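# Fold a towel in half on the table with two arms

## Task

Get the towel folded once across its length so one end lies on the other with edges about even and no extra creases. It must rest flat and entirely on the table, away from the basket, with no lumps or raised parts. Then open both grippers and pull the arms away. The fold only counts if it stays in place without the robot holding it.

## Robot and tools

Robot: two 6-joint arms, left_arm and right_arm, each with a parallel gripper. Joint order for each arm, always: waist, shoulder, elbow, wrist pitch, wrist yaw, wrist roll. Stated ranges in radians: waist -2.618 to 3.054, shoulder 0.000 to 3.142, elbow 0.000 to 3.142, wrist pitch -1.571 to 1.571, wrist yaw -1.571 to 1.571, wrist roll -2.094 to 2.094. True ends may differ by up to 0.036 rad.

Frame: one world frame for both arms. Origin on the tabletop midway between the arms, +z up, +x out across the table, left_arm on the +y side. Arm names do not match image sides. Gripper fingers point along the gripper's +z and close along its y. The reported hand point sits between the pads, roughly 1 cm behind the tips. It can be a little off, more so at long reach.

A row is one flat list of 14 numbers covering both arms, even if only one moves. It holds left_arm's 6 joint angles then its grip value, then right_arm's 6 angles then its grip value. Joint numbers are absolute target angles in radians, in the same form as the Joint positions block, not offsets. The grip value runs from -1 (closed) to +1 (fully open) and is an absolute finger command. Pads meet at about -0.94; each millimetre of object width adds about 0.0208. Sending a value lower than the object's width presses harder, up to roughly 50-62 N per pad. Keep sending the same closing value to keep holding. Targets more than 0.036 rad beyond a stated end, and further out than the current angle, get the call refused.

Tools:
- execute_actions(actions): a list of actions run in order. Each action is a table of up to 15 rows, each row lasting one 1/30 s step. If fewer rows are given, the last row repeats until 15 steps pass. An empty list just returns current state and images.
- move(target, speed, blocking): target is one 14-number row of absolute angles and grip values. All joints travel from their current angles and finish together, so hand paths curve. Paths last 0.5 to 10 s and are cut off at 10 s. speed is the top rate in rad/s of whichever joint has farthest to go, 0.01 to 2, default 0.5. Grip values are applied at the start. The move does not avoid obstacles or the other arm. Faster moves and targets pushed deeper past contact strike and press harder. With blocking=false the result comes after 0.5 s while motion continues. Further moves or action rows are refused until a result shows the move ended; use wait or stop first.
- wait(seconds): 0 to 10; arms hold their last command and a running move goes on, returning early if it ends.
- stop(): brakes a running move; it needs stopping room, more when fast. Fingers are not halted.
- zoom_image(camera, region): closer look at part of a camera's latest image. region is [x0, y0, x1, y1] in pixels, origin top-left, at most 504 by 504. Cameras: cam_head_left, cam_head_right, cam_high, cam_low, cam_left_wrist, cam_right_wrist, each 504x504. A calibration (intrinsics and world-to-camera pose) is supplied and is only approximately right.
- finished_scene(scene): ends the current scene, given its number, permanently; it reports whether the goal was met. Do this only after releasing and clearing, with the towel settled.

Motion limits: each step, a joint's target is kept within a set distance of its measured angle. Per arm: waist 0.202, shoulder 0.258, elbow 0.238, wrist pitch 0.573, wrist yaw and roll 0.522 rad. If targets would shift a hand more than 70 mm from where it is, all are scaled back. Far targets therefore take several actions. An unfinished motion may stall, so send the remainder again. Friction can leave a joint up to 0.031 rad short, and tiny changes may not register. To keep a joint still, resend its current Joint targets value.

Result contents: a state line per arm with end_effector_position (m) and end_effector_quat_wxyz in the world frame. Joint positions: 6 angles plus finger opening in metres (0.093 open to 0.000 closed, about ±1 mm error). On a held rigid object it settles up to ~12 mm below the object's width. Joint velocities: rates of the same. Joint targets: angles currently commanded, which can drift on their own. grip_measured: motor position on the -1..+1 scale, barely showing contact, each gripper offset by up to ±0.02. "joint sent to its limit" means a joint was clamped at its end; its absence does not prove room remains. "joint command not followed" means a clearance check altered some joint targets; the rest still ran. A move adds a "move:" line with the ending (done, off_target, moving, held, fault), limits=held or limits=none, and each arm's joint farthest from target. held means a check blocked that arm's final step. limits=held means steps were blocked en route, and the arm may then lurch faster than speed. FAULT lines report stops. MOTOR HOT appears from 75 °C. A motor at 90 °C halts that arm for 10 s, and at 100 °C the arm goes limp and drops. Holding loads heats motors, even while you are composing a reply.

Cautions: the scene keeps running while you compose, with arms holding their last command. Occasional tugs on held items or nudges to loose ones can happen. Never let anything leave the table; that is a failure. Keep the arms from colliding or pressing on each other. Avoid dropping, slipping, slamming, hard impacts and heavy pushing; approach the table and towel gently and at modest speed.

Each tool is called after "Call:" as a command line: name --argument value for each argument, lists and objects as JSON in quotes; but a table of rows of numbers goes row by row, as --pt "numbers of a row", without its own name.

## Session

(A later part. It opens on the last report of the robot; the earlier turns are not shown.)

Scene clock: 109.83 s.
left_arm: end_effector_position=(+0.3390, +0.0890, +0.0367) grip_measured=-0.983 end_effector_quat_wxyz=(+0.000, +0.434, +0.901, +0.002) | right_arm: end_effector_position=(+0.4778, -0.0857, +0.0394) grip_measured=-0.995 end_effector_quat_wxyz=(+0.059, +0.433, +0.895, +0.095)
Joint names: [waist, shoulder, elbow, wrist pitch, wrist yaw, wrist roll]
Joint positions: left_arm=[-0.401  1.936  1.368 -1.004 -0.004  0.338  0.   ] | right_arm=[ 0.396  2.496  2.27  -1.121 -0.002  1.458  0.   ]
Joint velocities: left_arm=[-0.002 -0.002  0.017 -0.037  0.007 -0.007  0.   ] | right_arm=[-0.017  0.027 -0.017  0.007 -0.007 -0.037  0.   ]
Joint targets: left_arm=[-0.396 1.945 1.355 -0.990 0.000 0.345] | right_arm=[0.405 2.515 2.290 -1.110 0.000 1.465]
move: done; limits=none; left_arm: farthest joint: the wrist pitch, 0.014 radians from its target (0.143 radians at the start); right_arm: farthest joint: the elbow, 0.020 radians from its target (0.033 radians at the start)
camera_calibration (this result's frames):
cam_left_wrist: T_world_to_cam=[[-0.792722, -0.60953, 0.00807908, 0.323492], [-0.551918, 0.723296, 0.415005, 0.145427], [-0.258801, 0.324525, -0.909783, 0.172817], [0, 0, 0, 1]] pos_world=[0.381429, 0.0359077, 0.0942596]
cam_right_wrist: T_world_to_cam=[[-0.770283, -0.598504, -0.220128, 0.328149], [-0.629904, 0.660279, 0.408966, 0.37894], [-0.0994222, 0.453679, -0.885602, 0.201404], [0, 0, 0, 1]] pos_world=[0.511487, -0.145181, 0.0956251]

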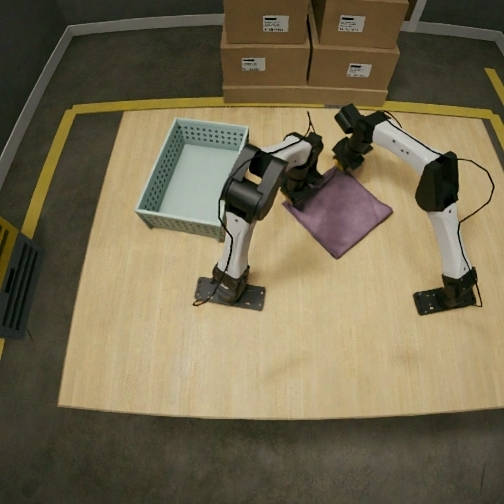

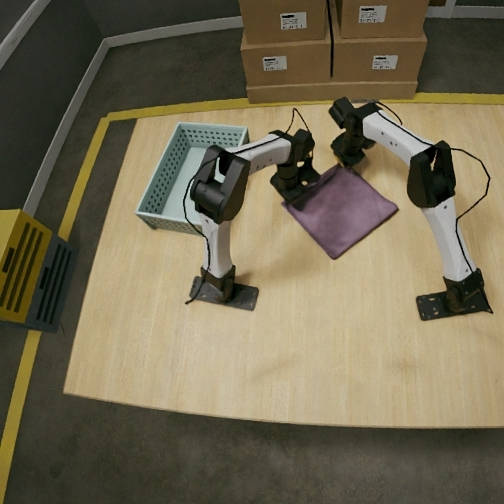

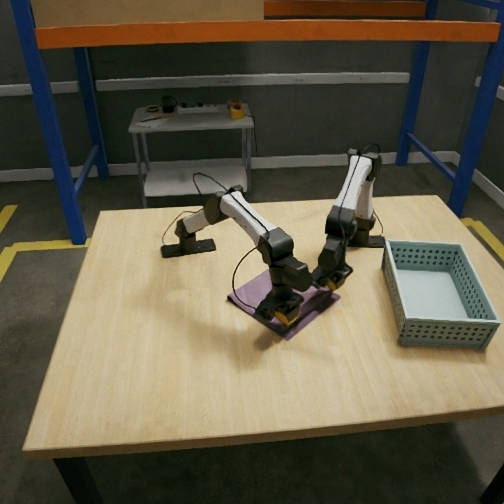

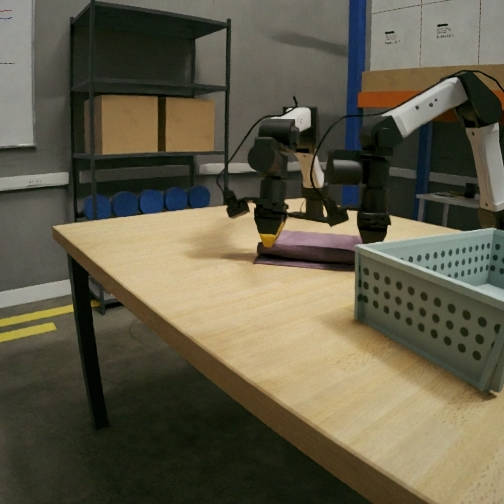

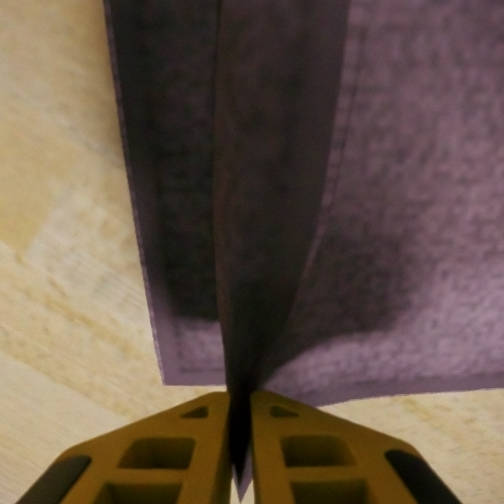

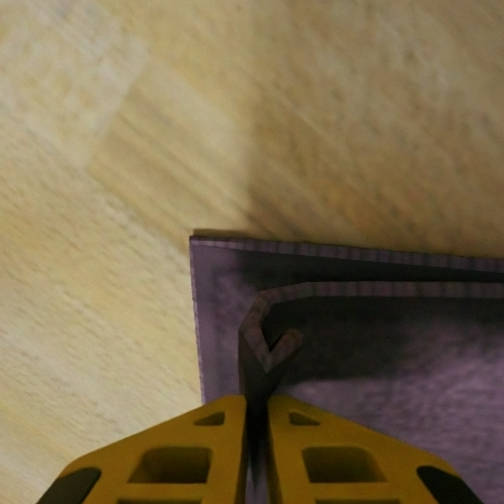

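Call:
move --target '[-0.866,1.81,1.685,-1.43,0,-0.125,-1, 0.345,1.98,1.89,-1.482,0,1.415,-1]' --speed 0.6

Call:
move --target '[-1.165,1.73,1.875,-1.42,0,-0.41,-1, 0.285,1.40,1.51,-1.42,0,1.36,-1]' --speed 0.6

Call:
move --target '[-0.866,1.825,1.658,-1.424,0,-0.125,-1, 0.358,2.0,1.915,-1.482,0,1.415,-1]' --speed 0.5

Call:
move --target '[-0.595,1.84,1.365,-1.10,0,0.145,-1, 0.39,2.42,2.27,-1.40,0,1.447,-1]' --speed 0.45

Call:
move --target '[-0.492,1.915,1.29,-0.955,0,0.248,-1, 0.398,2.522,2.285,-1.255,0,1.455,-1]' --speed 0.3

Scene clock: 117.07 s.
left_arm: end_effector_position=(+0.2146, -0.0119, +0.1491) grip_measured=-0.983 end_effector_quat_wxyz=(+0.001, +0.438, +0.899, +0.000) | right_arm: end_effector_position=(+0.3540, -0.1823, +0.1562) grip_measured=-0.995 end_effector_quat_wxyz=(+0.008, +0.439, +0.898, +0.013)
Joint names: [waist, shoulder, elbow, wrist pitch, wrist yaw, wrist roll]
Joint positions: left_arm=[-0.866  1.821  1.669 -1.418 -0.002 -0.118  0.   ] | right_arm=[ 0.352  1.981  1.911 -1.471 -0.002  1.423  0.   ]
Joint velocities: left_arm=[-0.012  0.002  0.002 -0.007  0.037 -0.007  0.   ] | right_arm=[ 0.017  0.017  0.012  0.037  0.037 -0.066  0.   ]
Joint targets: left_arm=[-0.866 1.810 1.685 -1.430 0.000 -0.125] | right_arm=[0.345 1.980 1.890 -1.482 0.000 1.415]
move: off_target (right_arm); limits=none; left_arm: farthest joint: the elbow, 0.016 radians from its target (0.317 radians at the start); right_arm: farthest joint: the elbow, 0.021 radians from its target (0.380 radians at the start)
camera_calibration (this result's frames):
cam_left_wrist: T_world_to_cam=[[-0.798504, -0.601909, 0.00985623, 0.163534], [-0.545146, 0.729952, 0.412294, 0.102163], [-0.255358, 0.323845, -0.910997, 0.275115], [0, 0, 0, 1]] pos_world=[0.256529, -0.065236, 0.206896]
cam_right_wrist: T_world_to_cam=[[-0.796174, -0.604349, -0.0294835, 0.178956], [-0.554263, 0.708913, 0.436158, 0.294885], [-0.242691, 0.3636, -0.899387, 0.372839], [0, 0, 0, 1]] pos_world=[0.396409, -0.23646, 0.211986]

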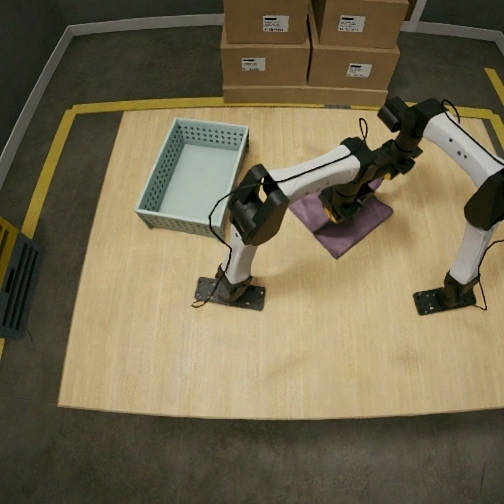

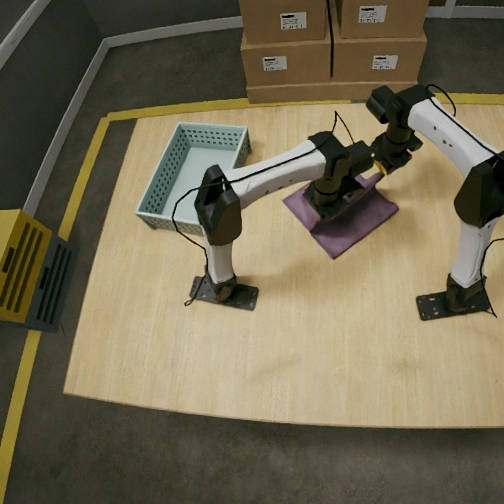

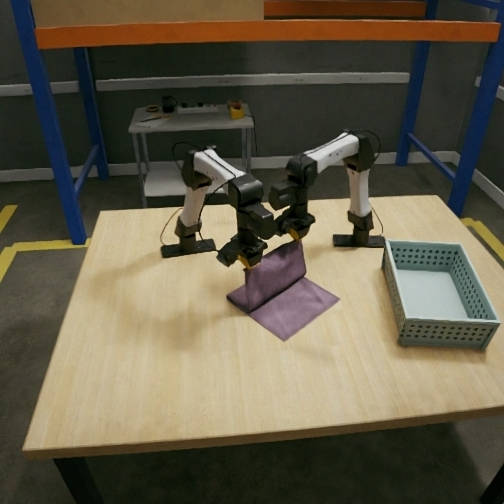

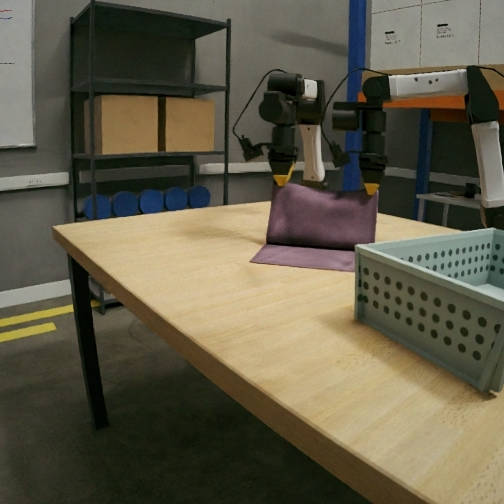

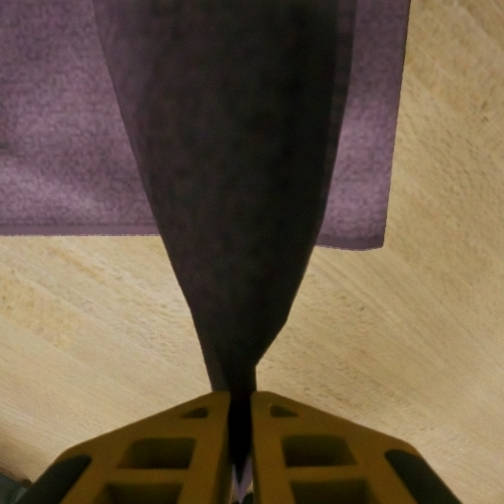

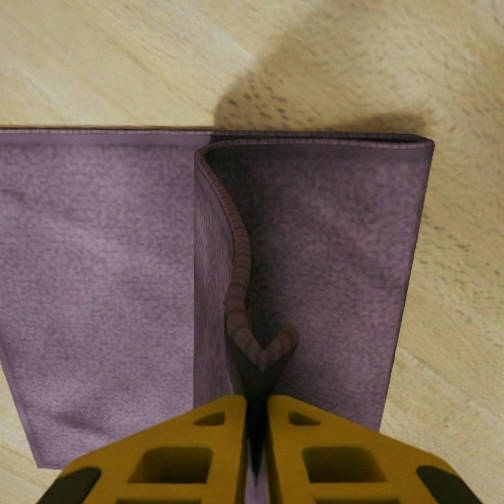

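Scene clock: 118.77 s.
left_arm: end_effector_position=(+0.1305, -0.0784, +0.2269) grip_measured=-0.983 end_effector_quat_wxyz=(+0.087, +0.439, +0.889, -0.100) | right_arm: end_effector_position=(+0.2700, -0.2481, +0.2303) grip_measured=-0.995 end_effector_quat_wxyz=(+0.081, +0.437, +0.890, +0.106)
Joint names: [waist, shoulder, elbow, wrist pitch, wrist yaw, wrist roll]
Joint positions: left_arm=[-1.161  1.744  1.857 -1.418 -0.002 -0.403  0.   ] | right_arm=[ 0.294  1.406  1.531 -1.43  -0.002  1.368  0.   ]
Joint velocities: left_arm=[-0.017  0.007  0.022 -0.007 -0.051 -0.022  0.   ] | right_arm=[-0.012 -0.002 -0.002 -0.037 -0.066 -0.022  0.   ]
Joint targets: left_arm=[-1.165 1.730 1.875 -1.420 0.000 -0.410] | right_arm=[0.285 1.400 1.510 -1.420 -0.000 1.360]
move: off_target (right_arm); limits=none; left_arm: farthest joint: the elbow, 0.018 radians from its target (0.206 radians at the start); right_arm: farthest joint: the elbow, 0.021 radians from its target (0.401 radians at the start)
camera_calibration (this result's frames):
cam_left_wrist: T_world_to_cam=[[-0.808575, -0.578335, 0.108329, 0.036429], [-0.556929, 0.811653, 0.176211, 0.134306], [-0.189835, 0.0821481, -0.978373, 0.33382], [0, 0, 0, 1]] pos_world=[0.167625, -0.115364, 0.298988]
cam_right_wrist: T_world_to_cam=[[-0.767743, -0.586327, -0.258441, 0.124032], [-0.638836, 0.6692, 0.379553, 0.288655], [-0.0495932, 0.4565, -0.88834, 0.411337], [0, 0, 0, 1]] pos_world=[0.300027, -0.30822, 0.287902]

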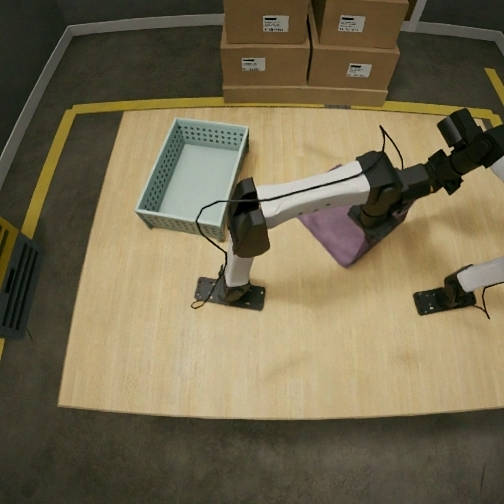

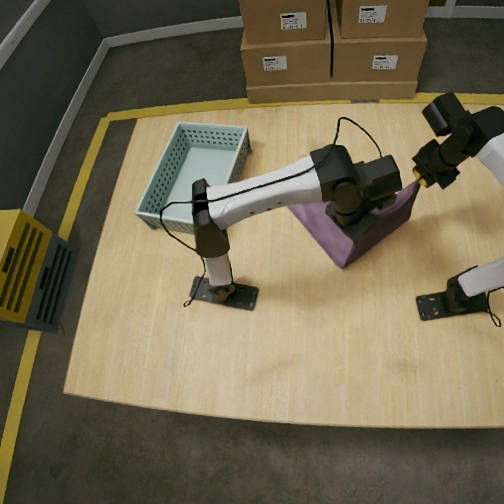

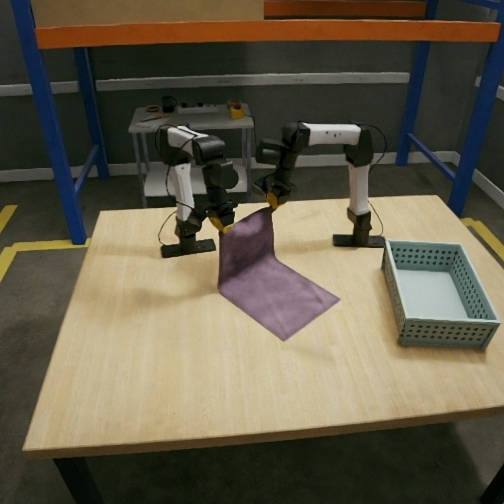

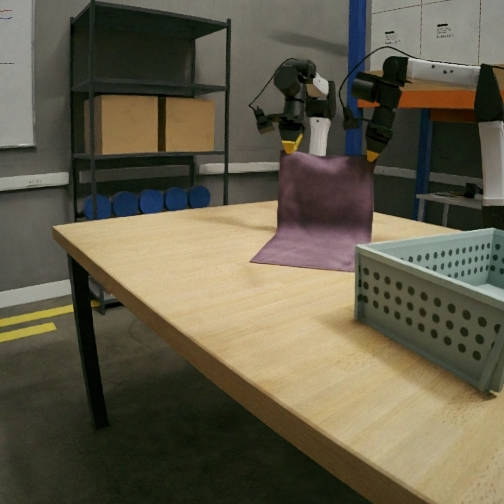

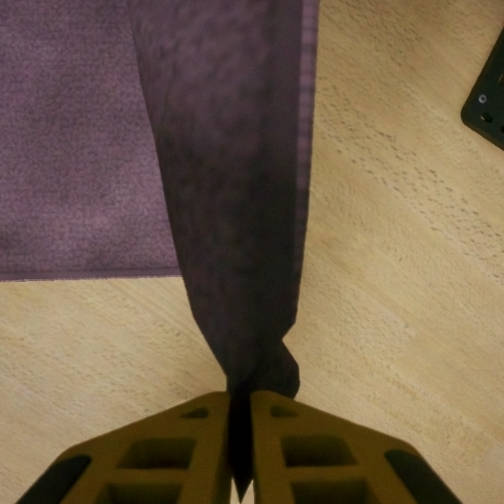

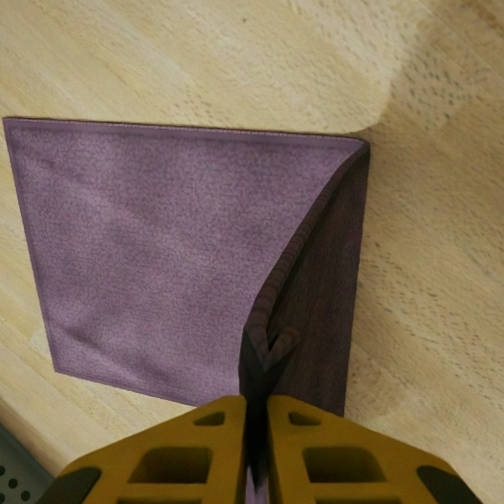

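Scene clock: 120.63 s.
left_arm: end_effector_position=(+0.2134, -0.0127, +0.1505) grip_measured=-0.983 end_effector_quat_wxyz=(+0.003, +0.434, +0.901, -0.001) | right_arm: end_effector_position=(+0.3514, -0.1850, +0.1471) grip_measured=-0.995 end_effector_quat_wxyz=(-0.001, +0.434, +0.901, +0.000)
Joint names: [waist, shoulder, elbow, wrist pitch, wrist yaw, wrist roll]
Joint positions: left_arm=[-0.87   1.818  1.67  -1.418 -0.002 -0.132  0.   ] | right_arm=[ 0.35   1.992  1.891 -1.471 -0.002  1.408  0.   ]
Joint velocities: left_arm=[-0.012 -0.007  0.012 -0.037 -0.007  0.022  0.   ] | right_arm=[-0.022  0.002  0.002  0.022  0.037  0.037  0.   ]
Joint targets: left_arm=[-0.866 1.825 1.658 -1.424 -0.000 -0.125] | right_arm=[0.358 2.000 1.915 -1.482 -0.000 1.415]
move: off_target (right_arm); limits=none; left_arm: farthest joint: the elbow, 0.012 radians from its target (0.199 radians at the start); right_arm: farthest joint: the elbow, 0.024 radians from its target (0.384 radians at the start)
camera_calibration (this result's frames):
cam_left_wrist: T_world_to_cam=[[-0.792518, -0.609759, 0.0104027, 0.160641], [-0.553324, 0.726131, 0.408124, 0.103909], [-0.256411, 0.31769, -0.912867, 0.276777], [0, 0, 0, 1]] pos_world=[0.255775, -0.0654288, 0.208581]
cam_right_wrist: T_world_to_cam=[[-0.789117, -0.614242, 0.0014732, 0.166123], [-0.551019, 0.70895, 0.44019, 0.297549], [-0.271427, 0.346549, -0.897904, 0.371677], [0, 0, 0, 1]] pos_world=[0.395929, -0.237712, 0.202508]

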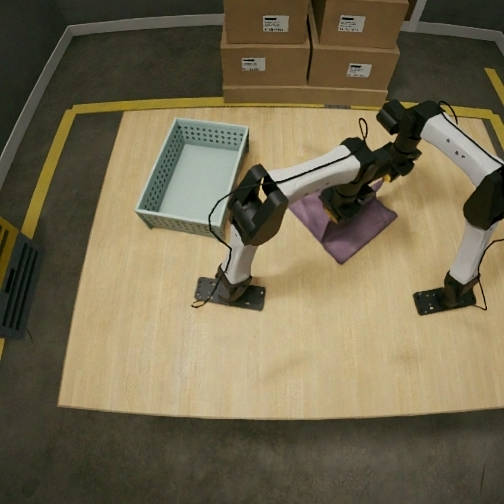

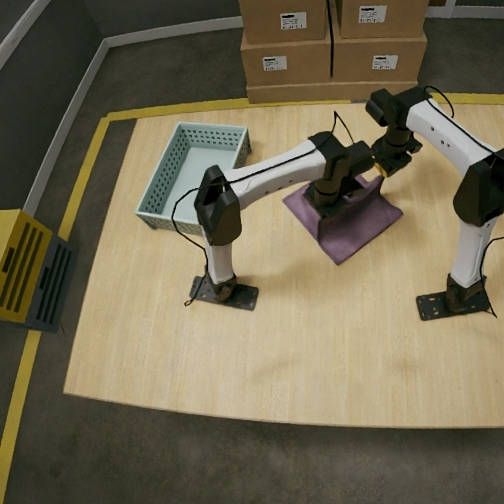

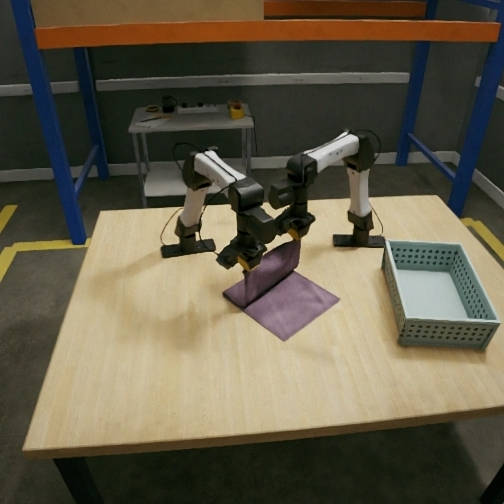

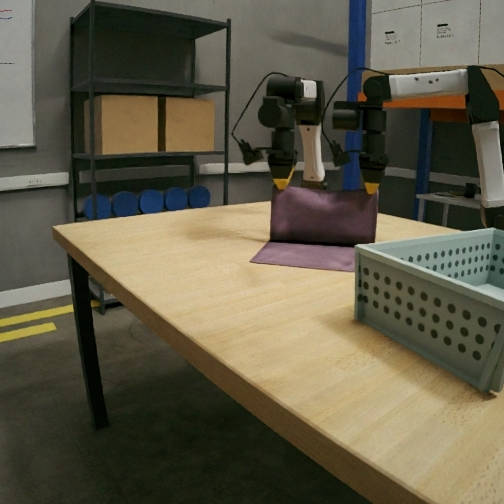

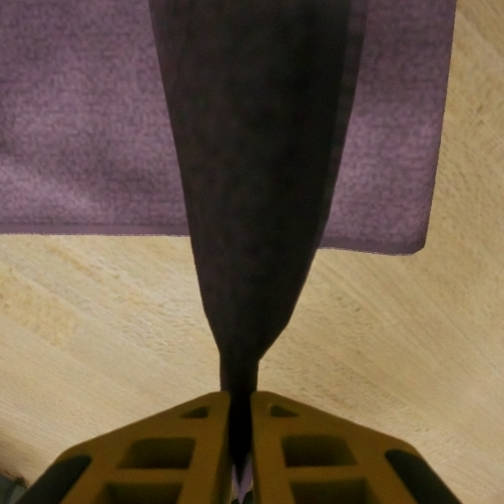

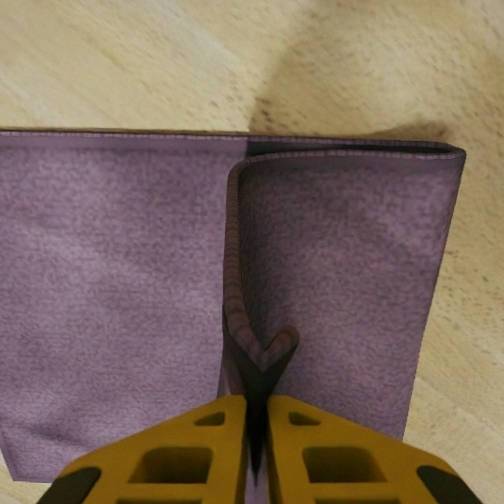

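Scene clock: 122.30 s.
left_arm: end_effector_position=(+0.2829, +0.0457, +0.0719) grip_measured=-0.983 end_effector_quat_wxyz=(+0.001, +0.434, +0.901, +0.001) | right_arm: end_effector_position=(+0.4222, -0.1274, +0.0668) grip_measured=-0.995 end_effector_quat_wxyz=(-0.001, +0.433, +0.901, -0.000)
Joint names: [waist, shoulder, elbow, wrist pitch, wrist yaw, wrist roll]
Joint positions: left_arm=[-0.599  1.833  1.377 -1.113 -0.002  0.138  0.   ] | right_arm=[ 0.383  2.41   2.246 -1.408 -0.002  1.439  0.   ]
Joint velocities: left_arm=[ 0.002 -0.007 -0.027 -0.007 -0.037 -0.051  0.   ] | right_arm=[-0.007 -0.022  0.002  0.007 -0.007 -0.007  0.   ]
Joint targets: left_arm=[-0.595 1.840 1.365 -1.100 -0.000 0.145] | right_arm=[0.390 2.420 2.270 -1.400 0.000 1.447]
move: off_target (right_arm); limits=none; left_arm: farthest joint: the wrist pitch, 0.013 radians from its target (0.318 radians at the start); right_arm: farthest joint: the elbow, 0.024 radians from its target (0.379 radians at the start)
camera_calibration (this result's frames):
cam_left_wrist: T_world_to_cam=[[-0.792026, -0.610412, 0.0095739, 0.252103], [-0.552793, 0.723741, 0.413061, 0.131619], [-0.259066, 0.321862, -0.910653, 0.204659], [0, 0, 0, 1]] pos_world=[0.325451, -0.00724306, 0.129594]
cam_right_wrist: T_world_to_cam=[[-0.787943, -0.615746, 0.00153376, 0.256783], [-0.552358, 0.707925, 0.440163, 0.331516], [-0.272114, 0.345976, -0.897917, 0.299067], [0, 0, 0, 1]] pos_world=[0.466826, -0.180045, 0.122222]

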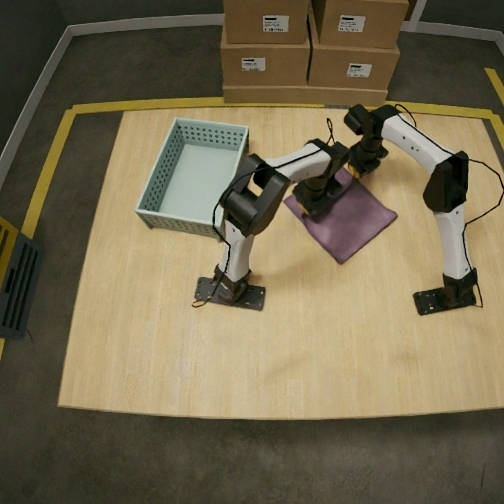

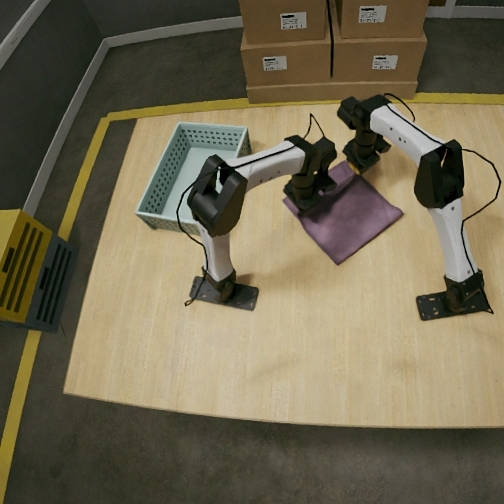

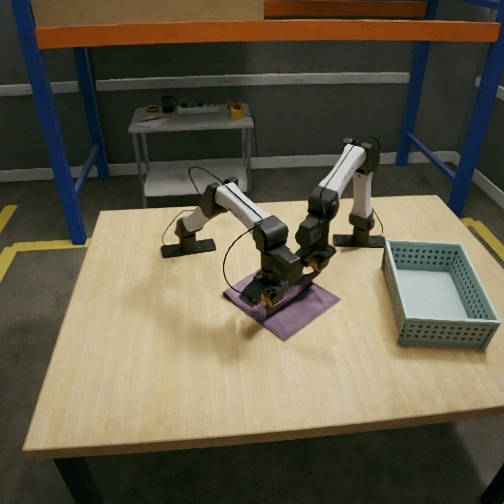

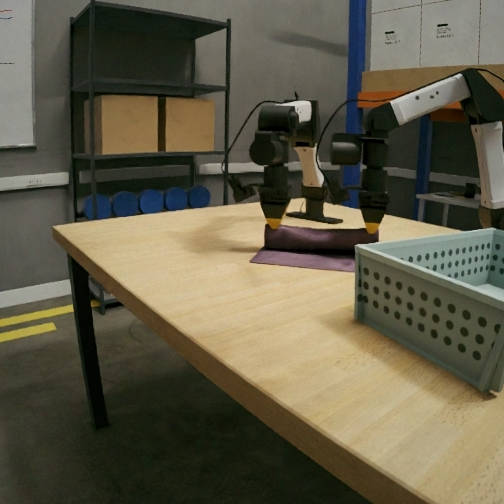

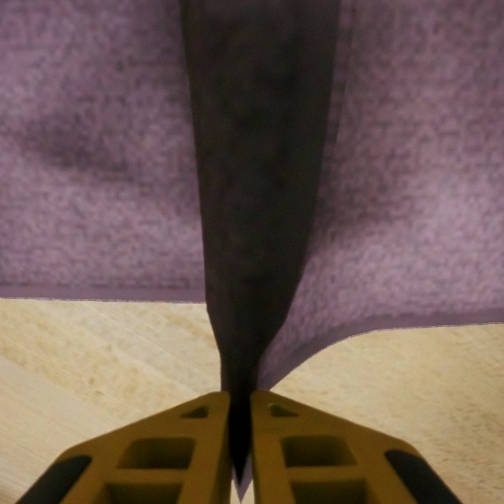

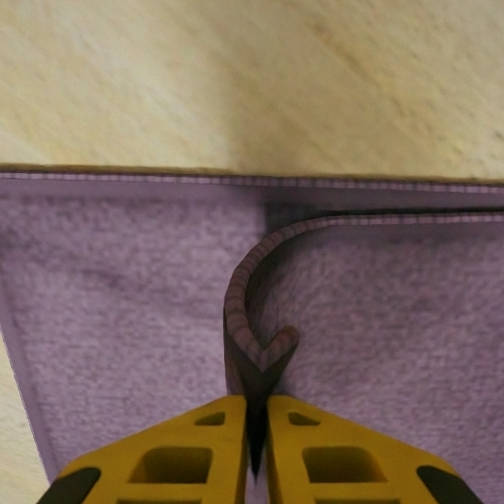

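Scene clock: 123.47 s.
left_arm: end_effector_position=(+0.3098, +0.0681, +0.0298) grip_measured=-0.983 end_effector_quat_wxyz=(-0.004, +0.434, +0.901, +0.002) | right_arm: end_effector_position=(+0.4486, -0.1076, +0.0275) grip_measured=-0.995 end_effector_quat_wxyz=(+0.016, +0.434, +0.901, +0.027)
Joint names: [waist, shoulder, elbow, wrist pitch, wrist yaw, wrist roll]
Joint positions: left_arm=[-0.497  1.909  1.302 -0.972 -0.002  0.241  0.   ] | right_arm=[ 0.39   2.509  2.267 -1.266 -0.002  1.448  0.   ]
Joint velocities: left_arm=[-0.032 -0.007  0.012  0.007 -0.066 -0.066  0.   ] | right_arm=[ 0.007 -0.007  0.002 -0.037  0.037  0.007  0.   ]
Joint targets: left_arm=[-0.492 1.915 1.290 -0.955 0.000 0.248] | right_arm=[0.398 2.522 2.285 -1.255 -0.000 1.455]
move: done; limits=none; left_arm: farthest joint: the wrist pitch, 0.017 radians from its target (0.158 radians at the start); right_arm: farthest joint: the elbow, 0.018 radians from its target (0.039 radians at the start)
camera_calibration (this result's frames):
cam_left_wrist: T_world_to_cam=[[-0.79218, -0.610172, 0.0118448, 0.287478], [-0.549461, 0.721538, 0.421277, 0.146475], [-0.265598, 0.327219, -0.906855, 0.167658], [0, 0, 0, 1]] pos_world=[0.352746, 0.0148626, 0.0869292]
cam_right_wrist: T_world_to_cam=[[-0.787421, -0.613202, -0.0628571, 0.291686], [-0.575143, 0.694183, 0.432805, 0.358396], [-0.221762, 0.376951, -0.899294, 0.24487], [0, 0, 0, 1]] pos_world=[0.490112, -0.162234, 0.0834291]

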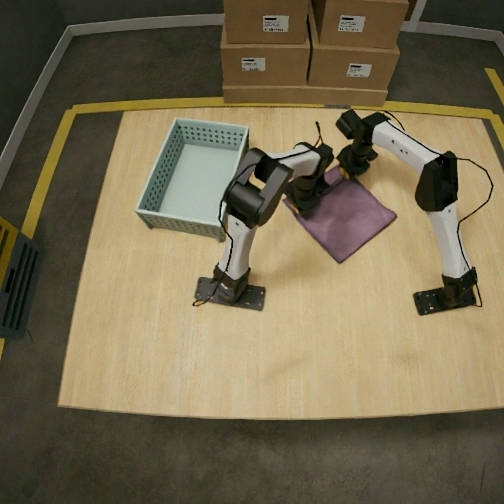

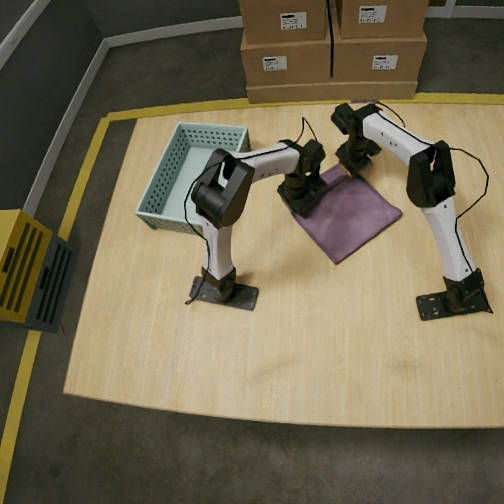

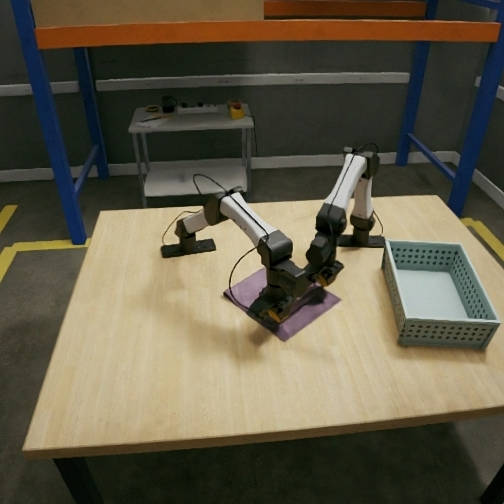

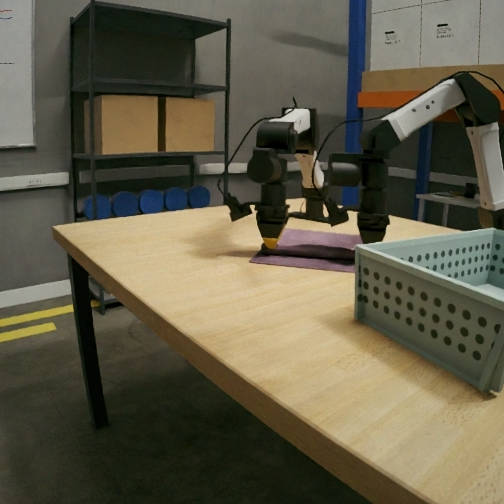

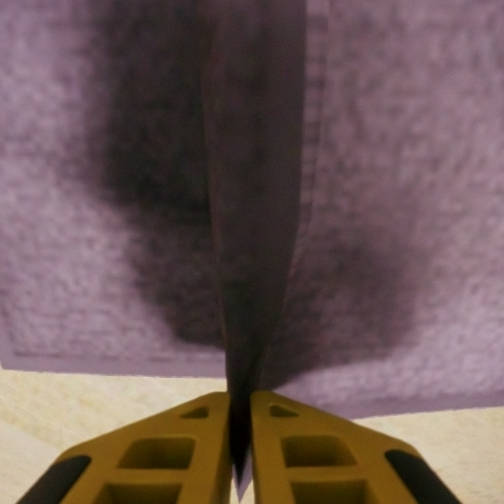

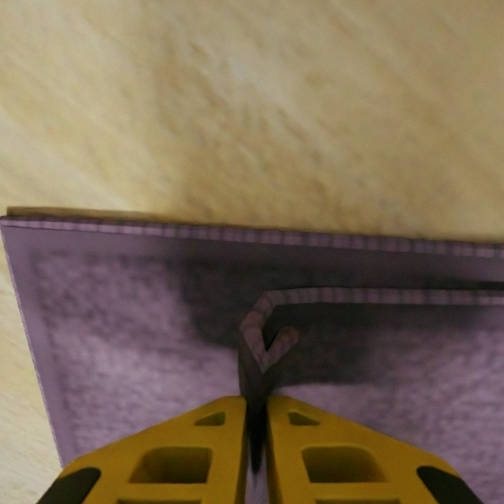

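Call:
move --target '[-0.465,1.95,1.36,-0.975,0,0.27,-1, 0.368,2.53,2.285,-1.205,0,1.44,-1]' --speed 0.15

Call:
move --target '[-0.465,1.95,1.36,-0.975,0,0.27,-0.2, 0.368,2.53,2.285,-1.205,0,1.44,-0.2]'

Call:
zoom_image --camera "cam_low" --region '[230,180,410,290]'

Scene clock: 129.43 s.
left_arm: end_effector_position=(+0.3229, +0.0694, +0.0290) grip_measured=-0.983 end_effector_quat_wxyz=(-0.001, +0.432, +0.902, +0.001) | right_arm: end_effector_position=(+0.4628, -0.1083, +0.0285) grip_measured=-0.995 end_effector_quat_wxyz=(+0.030, +0.440, +0.896, +0.048)
Joint names: [waist, shoulder, elbow, wrist pitch, wrist yaw, wrist roll]
Joint positions: left_arm=[-0.471  1.939  1.34  -0.974 -0.002  0.263  0.   ] | right_arm=[ 0.374  2.509  2.267 -1.217 -0.002  1.447  0.   ]
Joint velocities: left_arm=[-0.012 -0.012  0.002 -0.022  0.007  0.066  0.   ] | right_arm=[-0.007 -0.002 -0.007  0.037 -0.037  0.022  0.   ]
Joint targets: left_arm=[-0.465 1.950 1.360 -0.975 -0.000 0.270] | right_arm=[0.368 2.530 2.285 -1.205 0.000 1.440]
move: off_target (right_arm); limits=none; left_arm: farthest joint: the elbow, 0.020 radians from its target (0.058 radians at the start); right_arm: farthest joint: the shoulder, 0.021 radians from its target (0.021 radians at the start)
camera_calibration (this result's frames):
cam_left_wrist: T_world_to_cam=[[-0.790368, -0.612546, 0.0103437, 0.298208], [-0.553664, 0.721417, 0.415948, 0.154599], [-0.262249, 0.323025, -0.909329, 0.169196], [0, 0, 0, 1]] pos_world=[0.365661, 0.0164812, 0.0864652]
cam_right_wrist: T_world_to_cam=[[-0.793028, -0.598952, -0.111188, 0.308013], [-0.582537, 0.692207, 0.426029, 0.369992], [-0.178206, 0.402624, -0.897851, 0.231797], [0, 0, 0, 1]] pos_world=[0.501105, -0.164953, 0.0847394]

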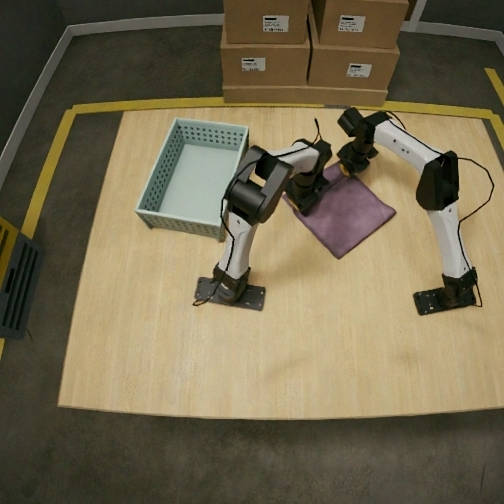

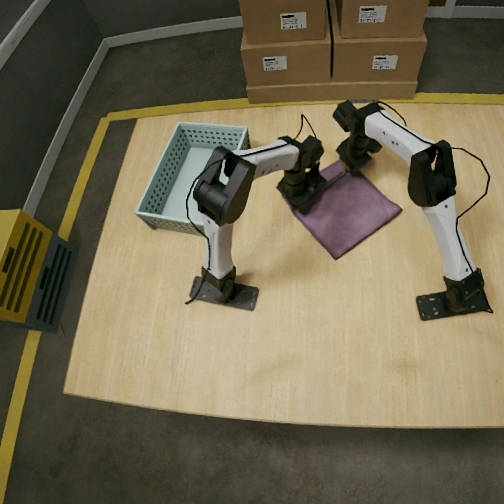

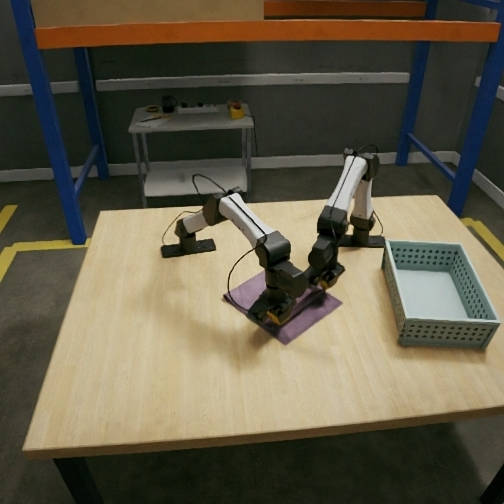

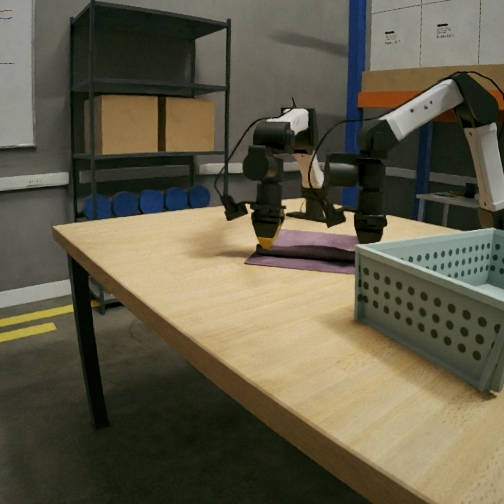

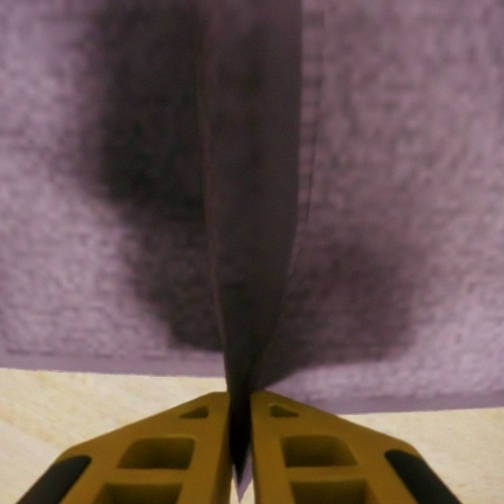

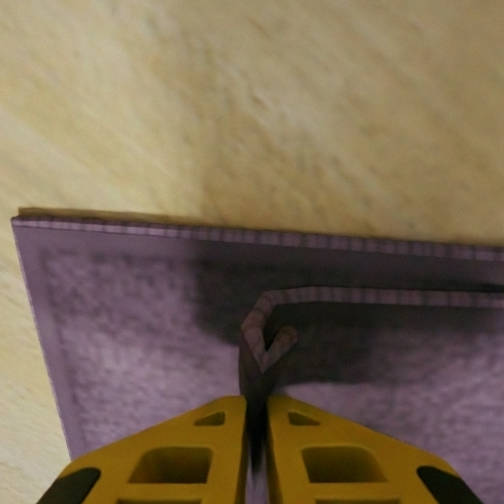

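Scene clock: 130.13 s.
left_arm: end_effector_position=(+0.3229, +0.0694, +0.0290) grip_measured=-0.201 end_effector_quat_wxyz=(-0.001, +0.433, +0.902, +0.001) | right_arm: end_effector_position=(+0.4635, -0.1079, +0.0286) grip_measured=-0.202 end_effector_quat_wxyz=(+0.031, +0.440, +0.896, +0.049)
Joint names: [waist, shoulder, elbow, wrist pitch, wrist yaw, wrist roll]
Joint positions: left_arm=[-0.471  1.939  1.34  -0.974 -0.002  0.263  0.036] | right_arm=[ 0.374  2.509  2.267 -1.214 -0.002  1.447  0.036]
Joint velocities: left_arm=[-0.007  0.002  0.002 -0.022  0.022 -0.022  0.   ] | right_arm=[-0.012  0.012  0.002 -0.066  0.051  0.007  0.001]
Joint targets: left_arm=[-0.465 1.950 1.360 -0.975 0.000 0.270] | right_arm=[0.368 2.530 2.285 -1.205 -0.000 1.440]
move: off_target (right_arm); limits=none; left_arm: farthest joint: the elbow, 0.020 radians from its target (0.020 radians at the start); right_arm: farthest joint: the shoulder, 0.021 radians from its target (0.021 radians at the start)
camera_calibration (this result's frames):
cam_left_wrist: T_world_to_cam=[[-0.790601, -0.612244, 0.0103446, 0.298262], [-0.553389, 0.721628, 0.415949, 0.154495], [-0.262127, 0.323125, -0.909329, 0.169149], [0, 0, 0, 1]] pos_world=[0.365641, 0.0164649, 0.0864651]
cam_right_wrist: T_world_to_cam=[[-0.792695, -0.598755, -0.114578, 0.308804], [-0.583795, 0.691462, 0.425515, 0.370592], [-0.175553, 0.404193, -0.897668, 0.230774], [0, 0, 0, 1]] pos_world=[0.50165, -0.164631, 0.084848]

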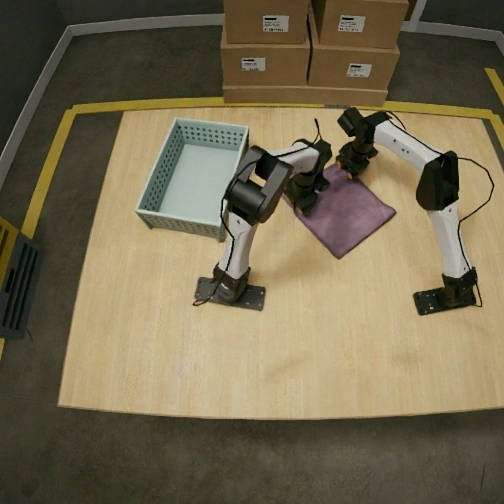

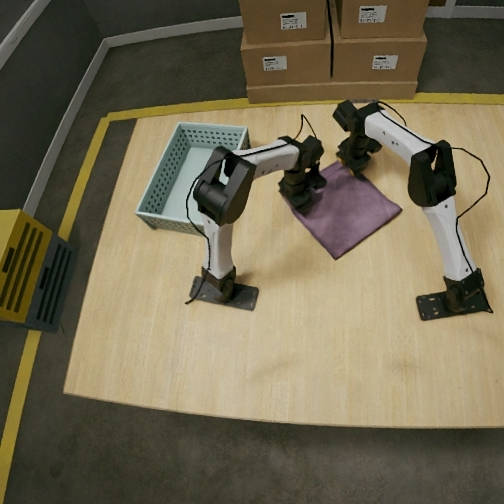

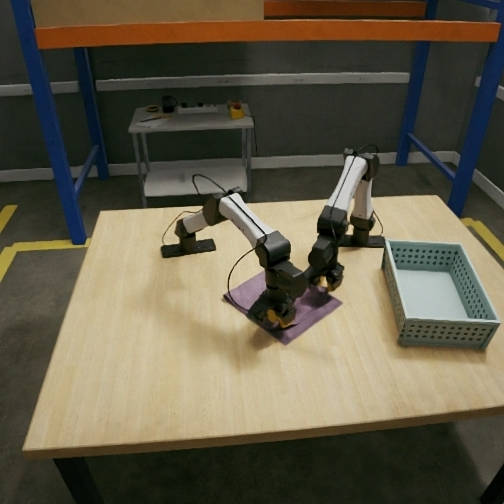

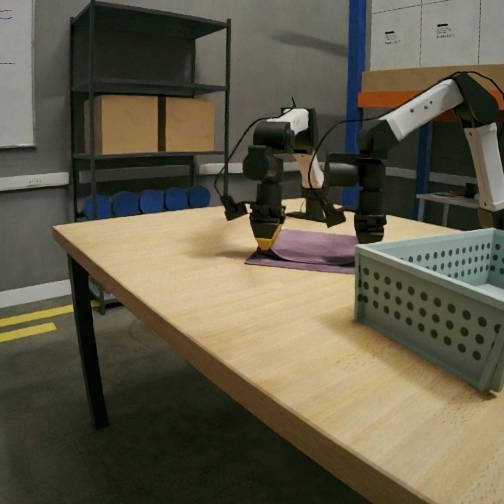

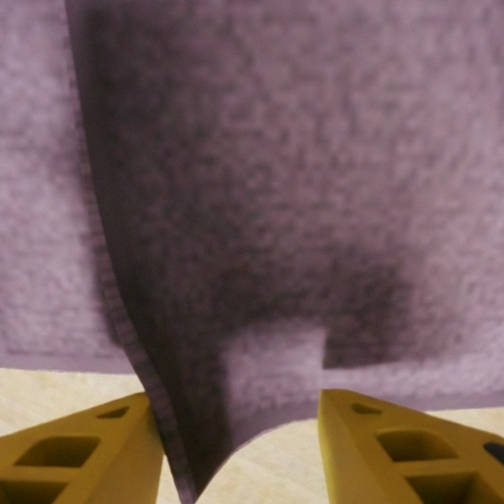

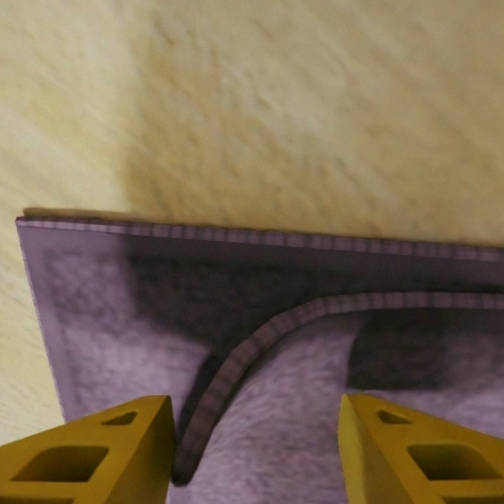

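Region (230, 180, 410, 290) of cam_low's 504x504 image, scaled by 2.800, with more detail than that image has.

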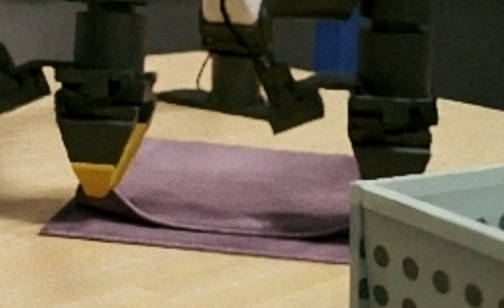

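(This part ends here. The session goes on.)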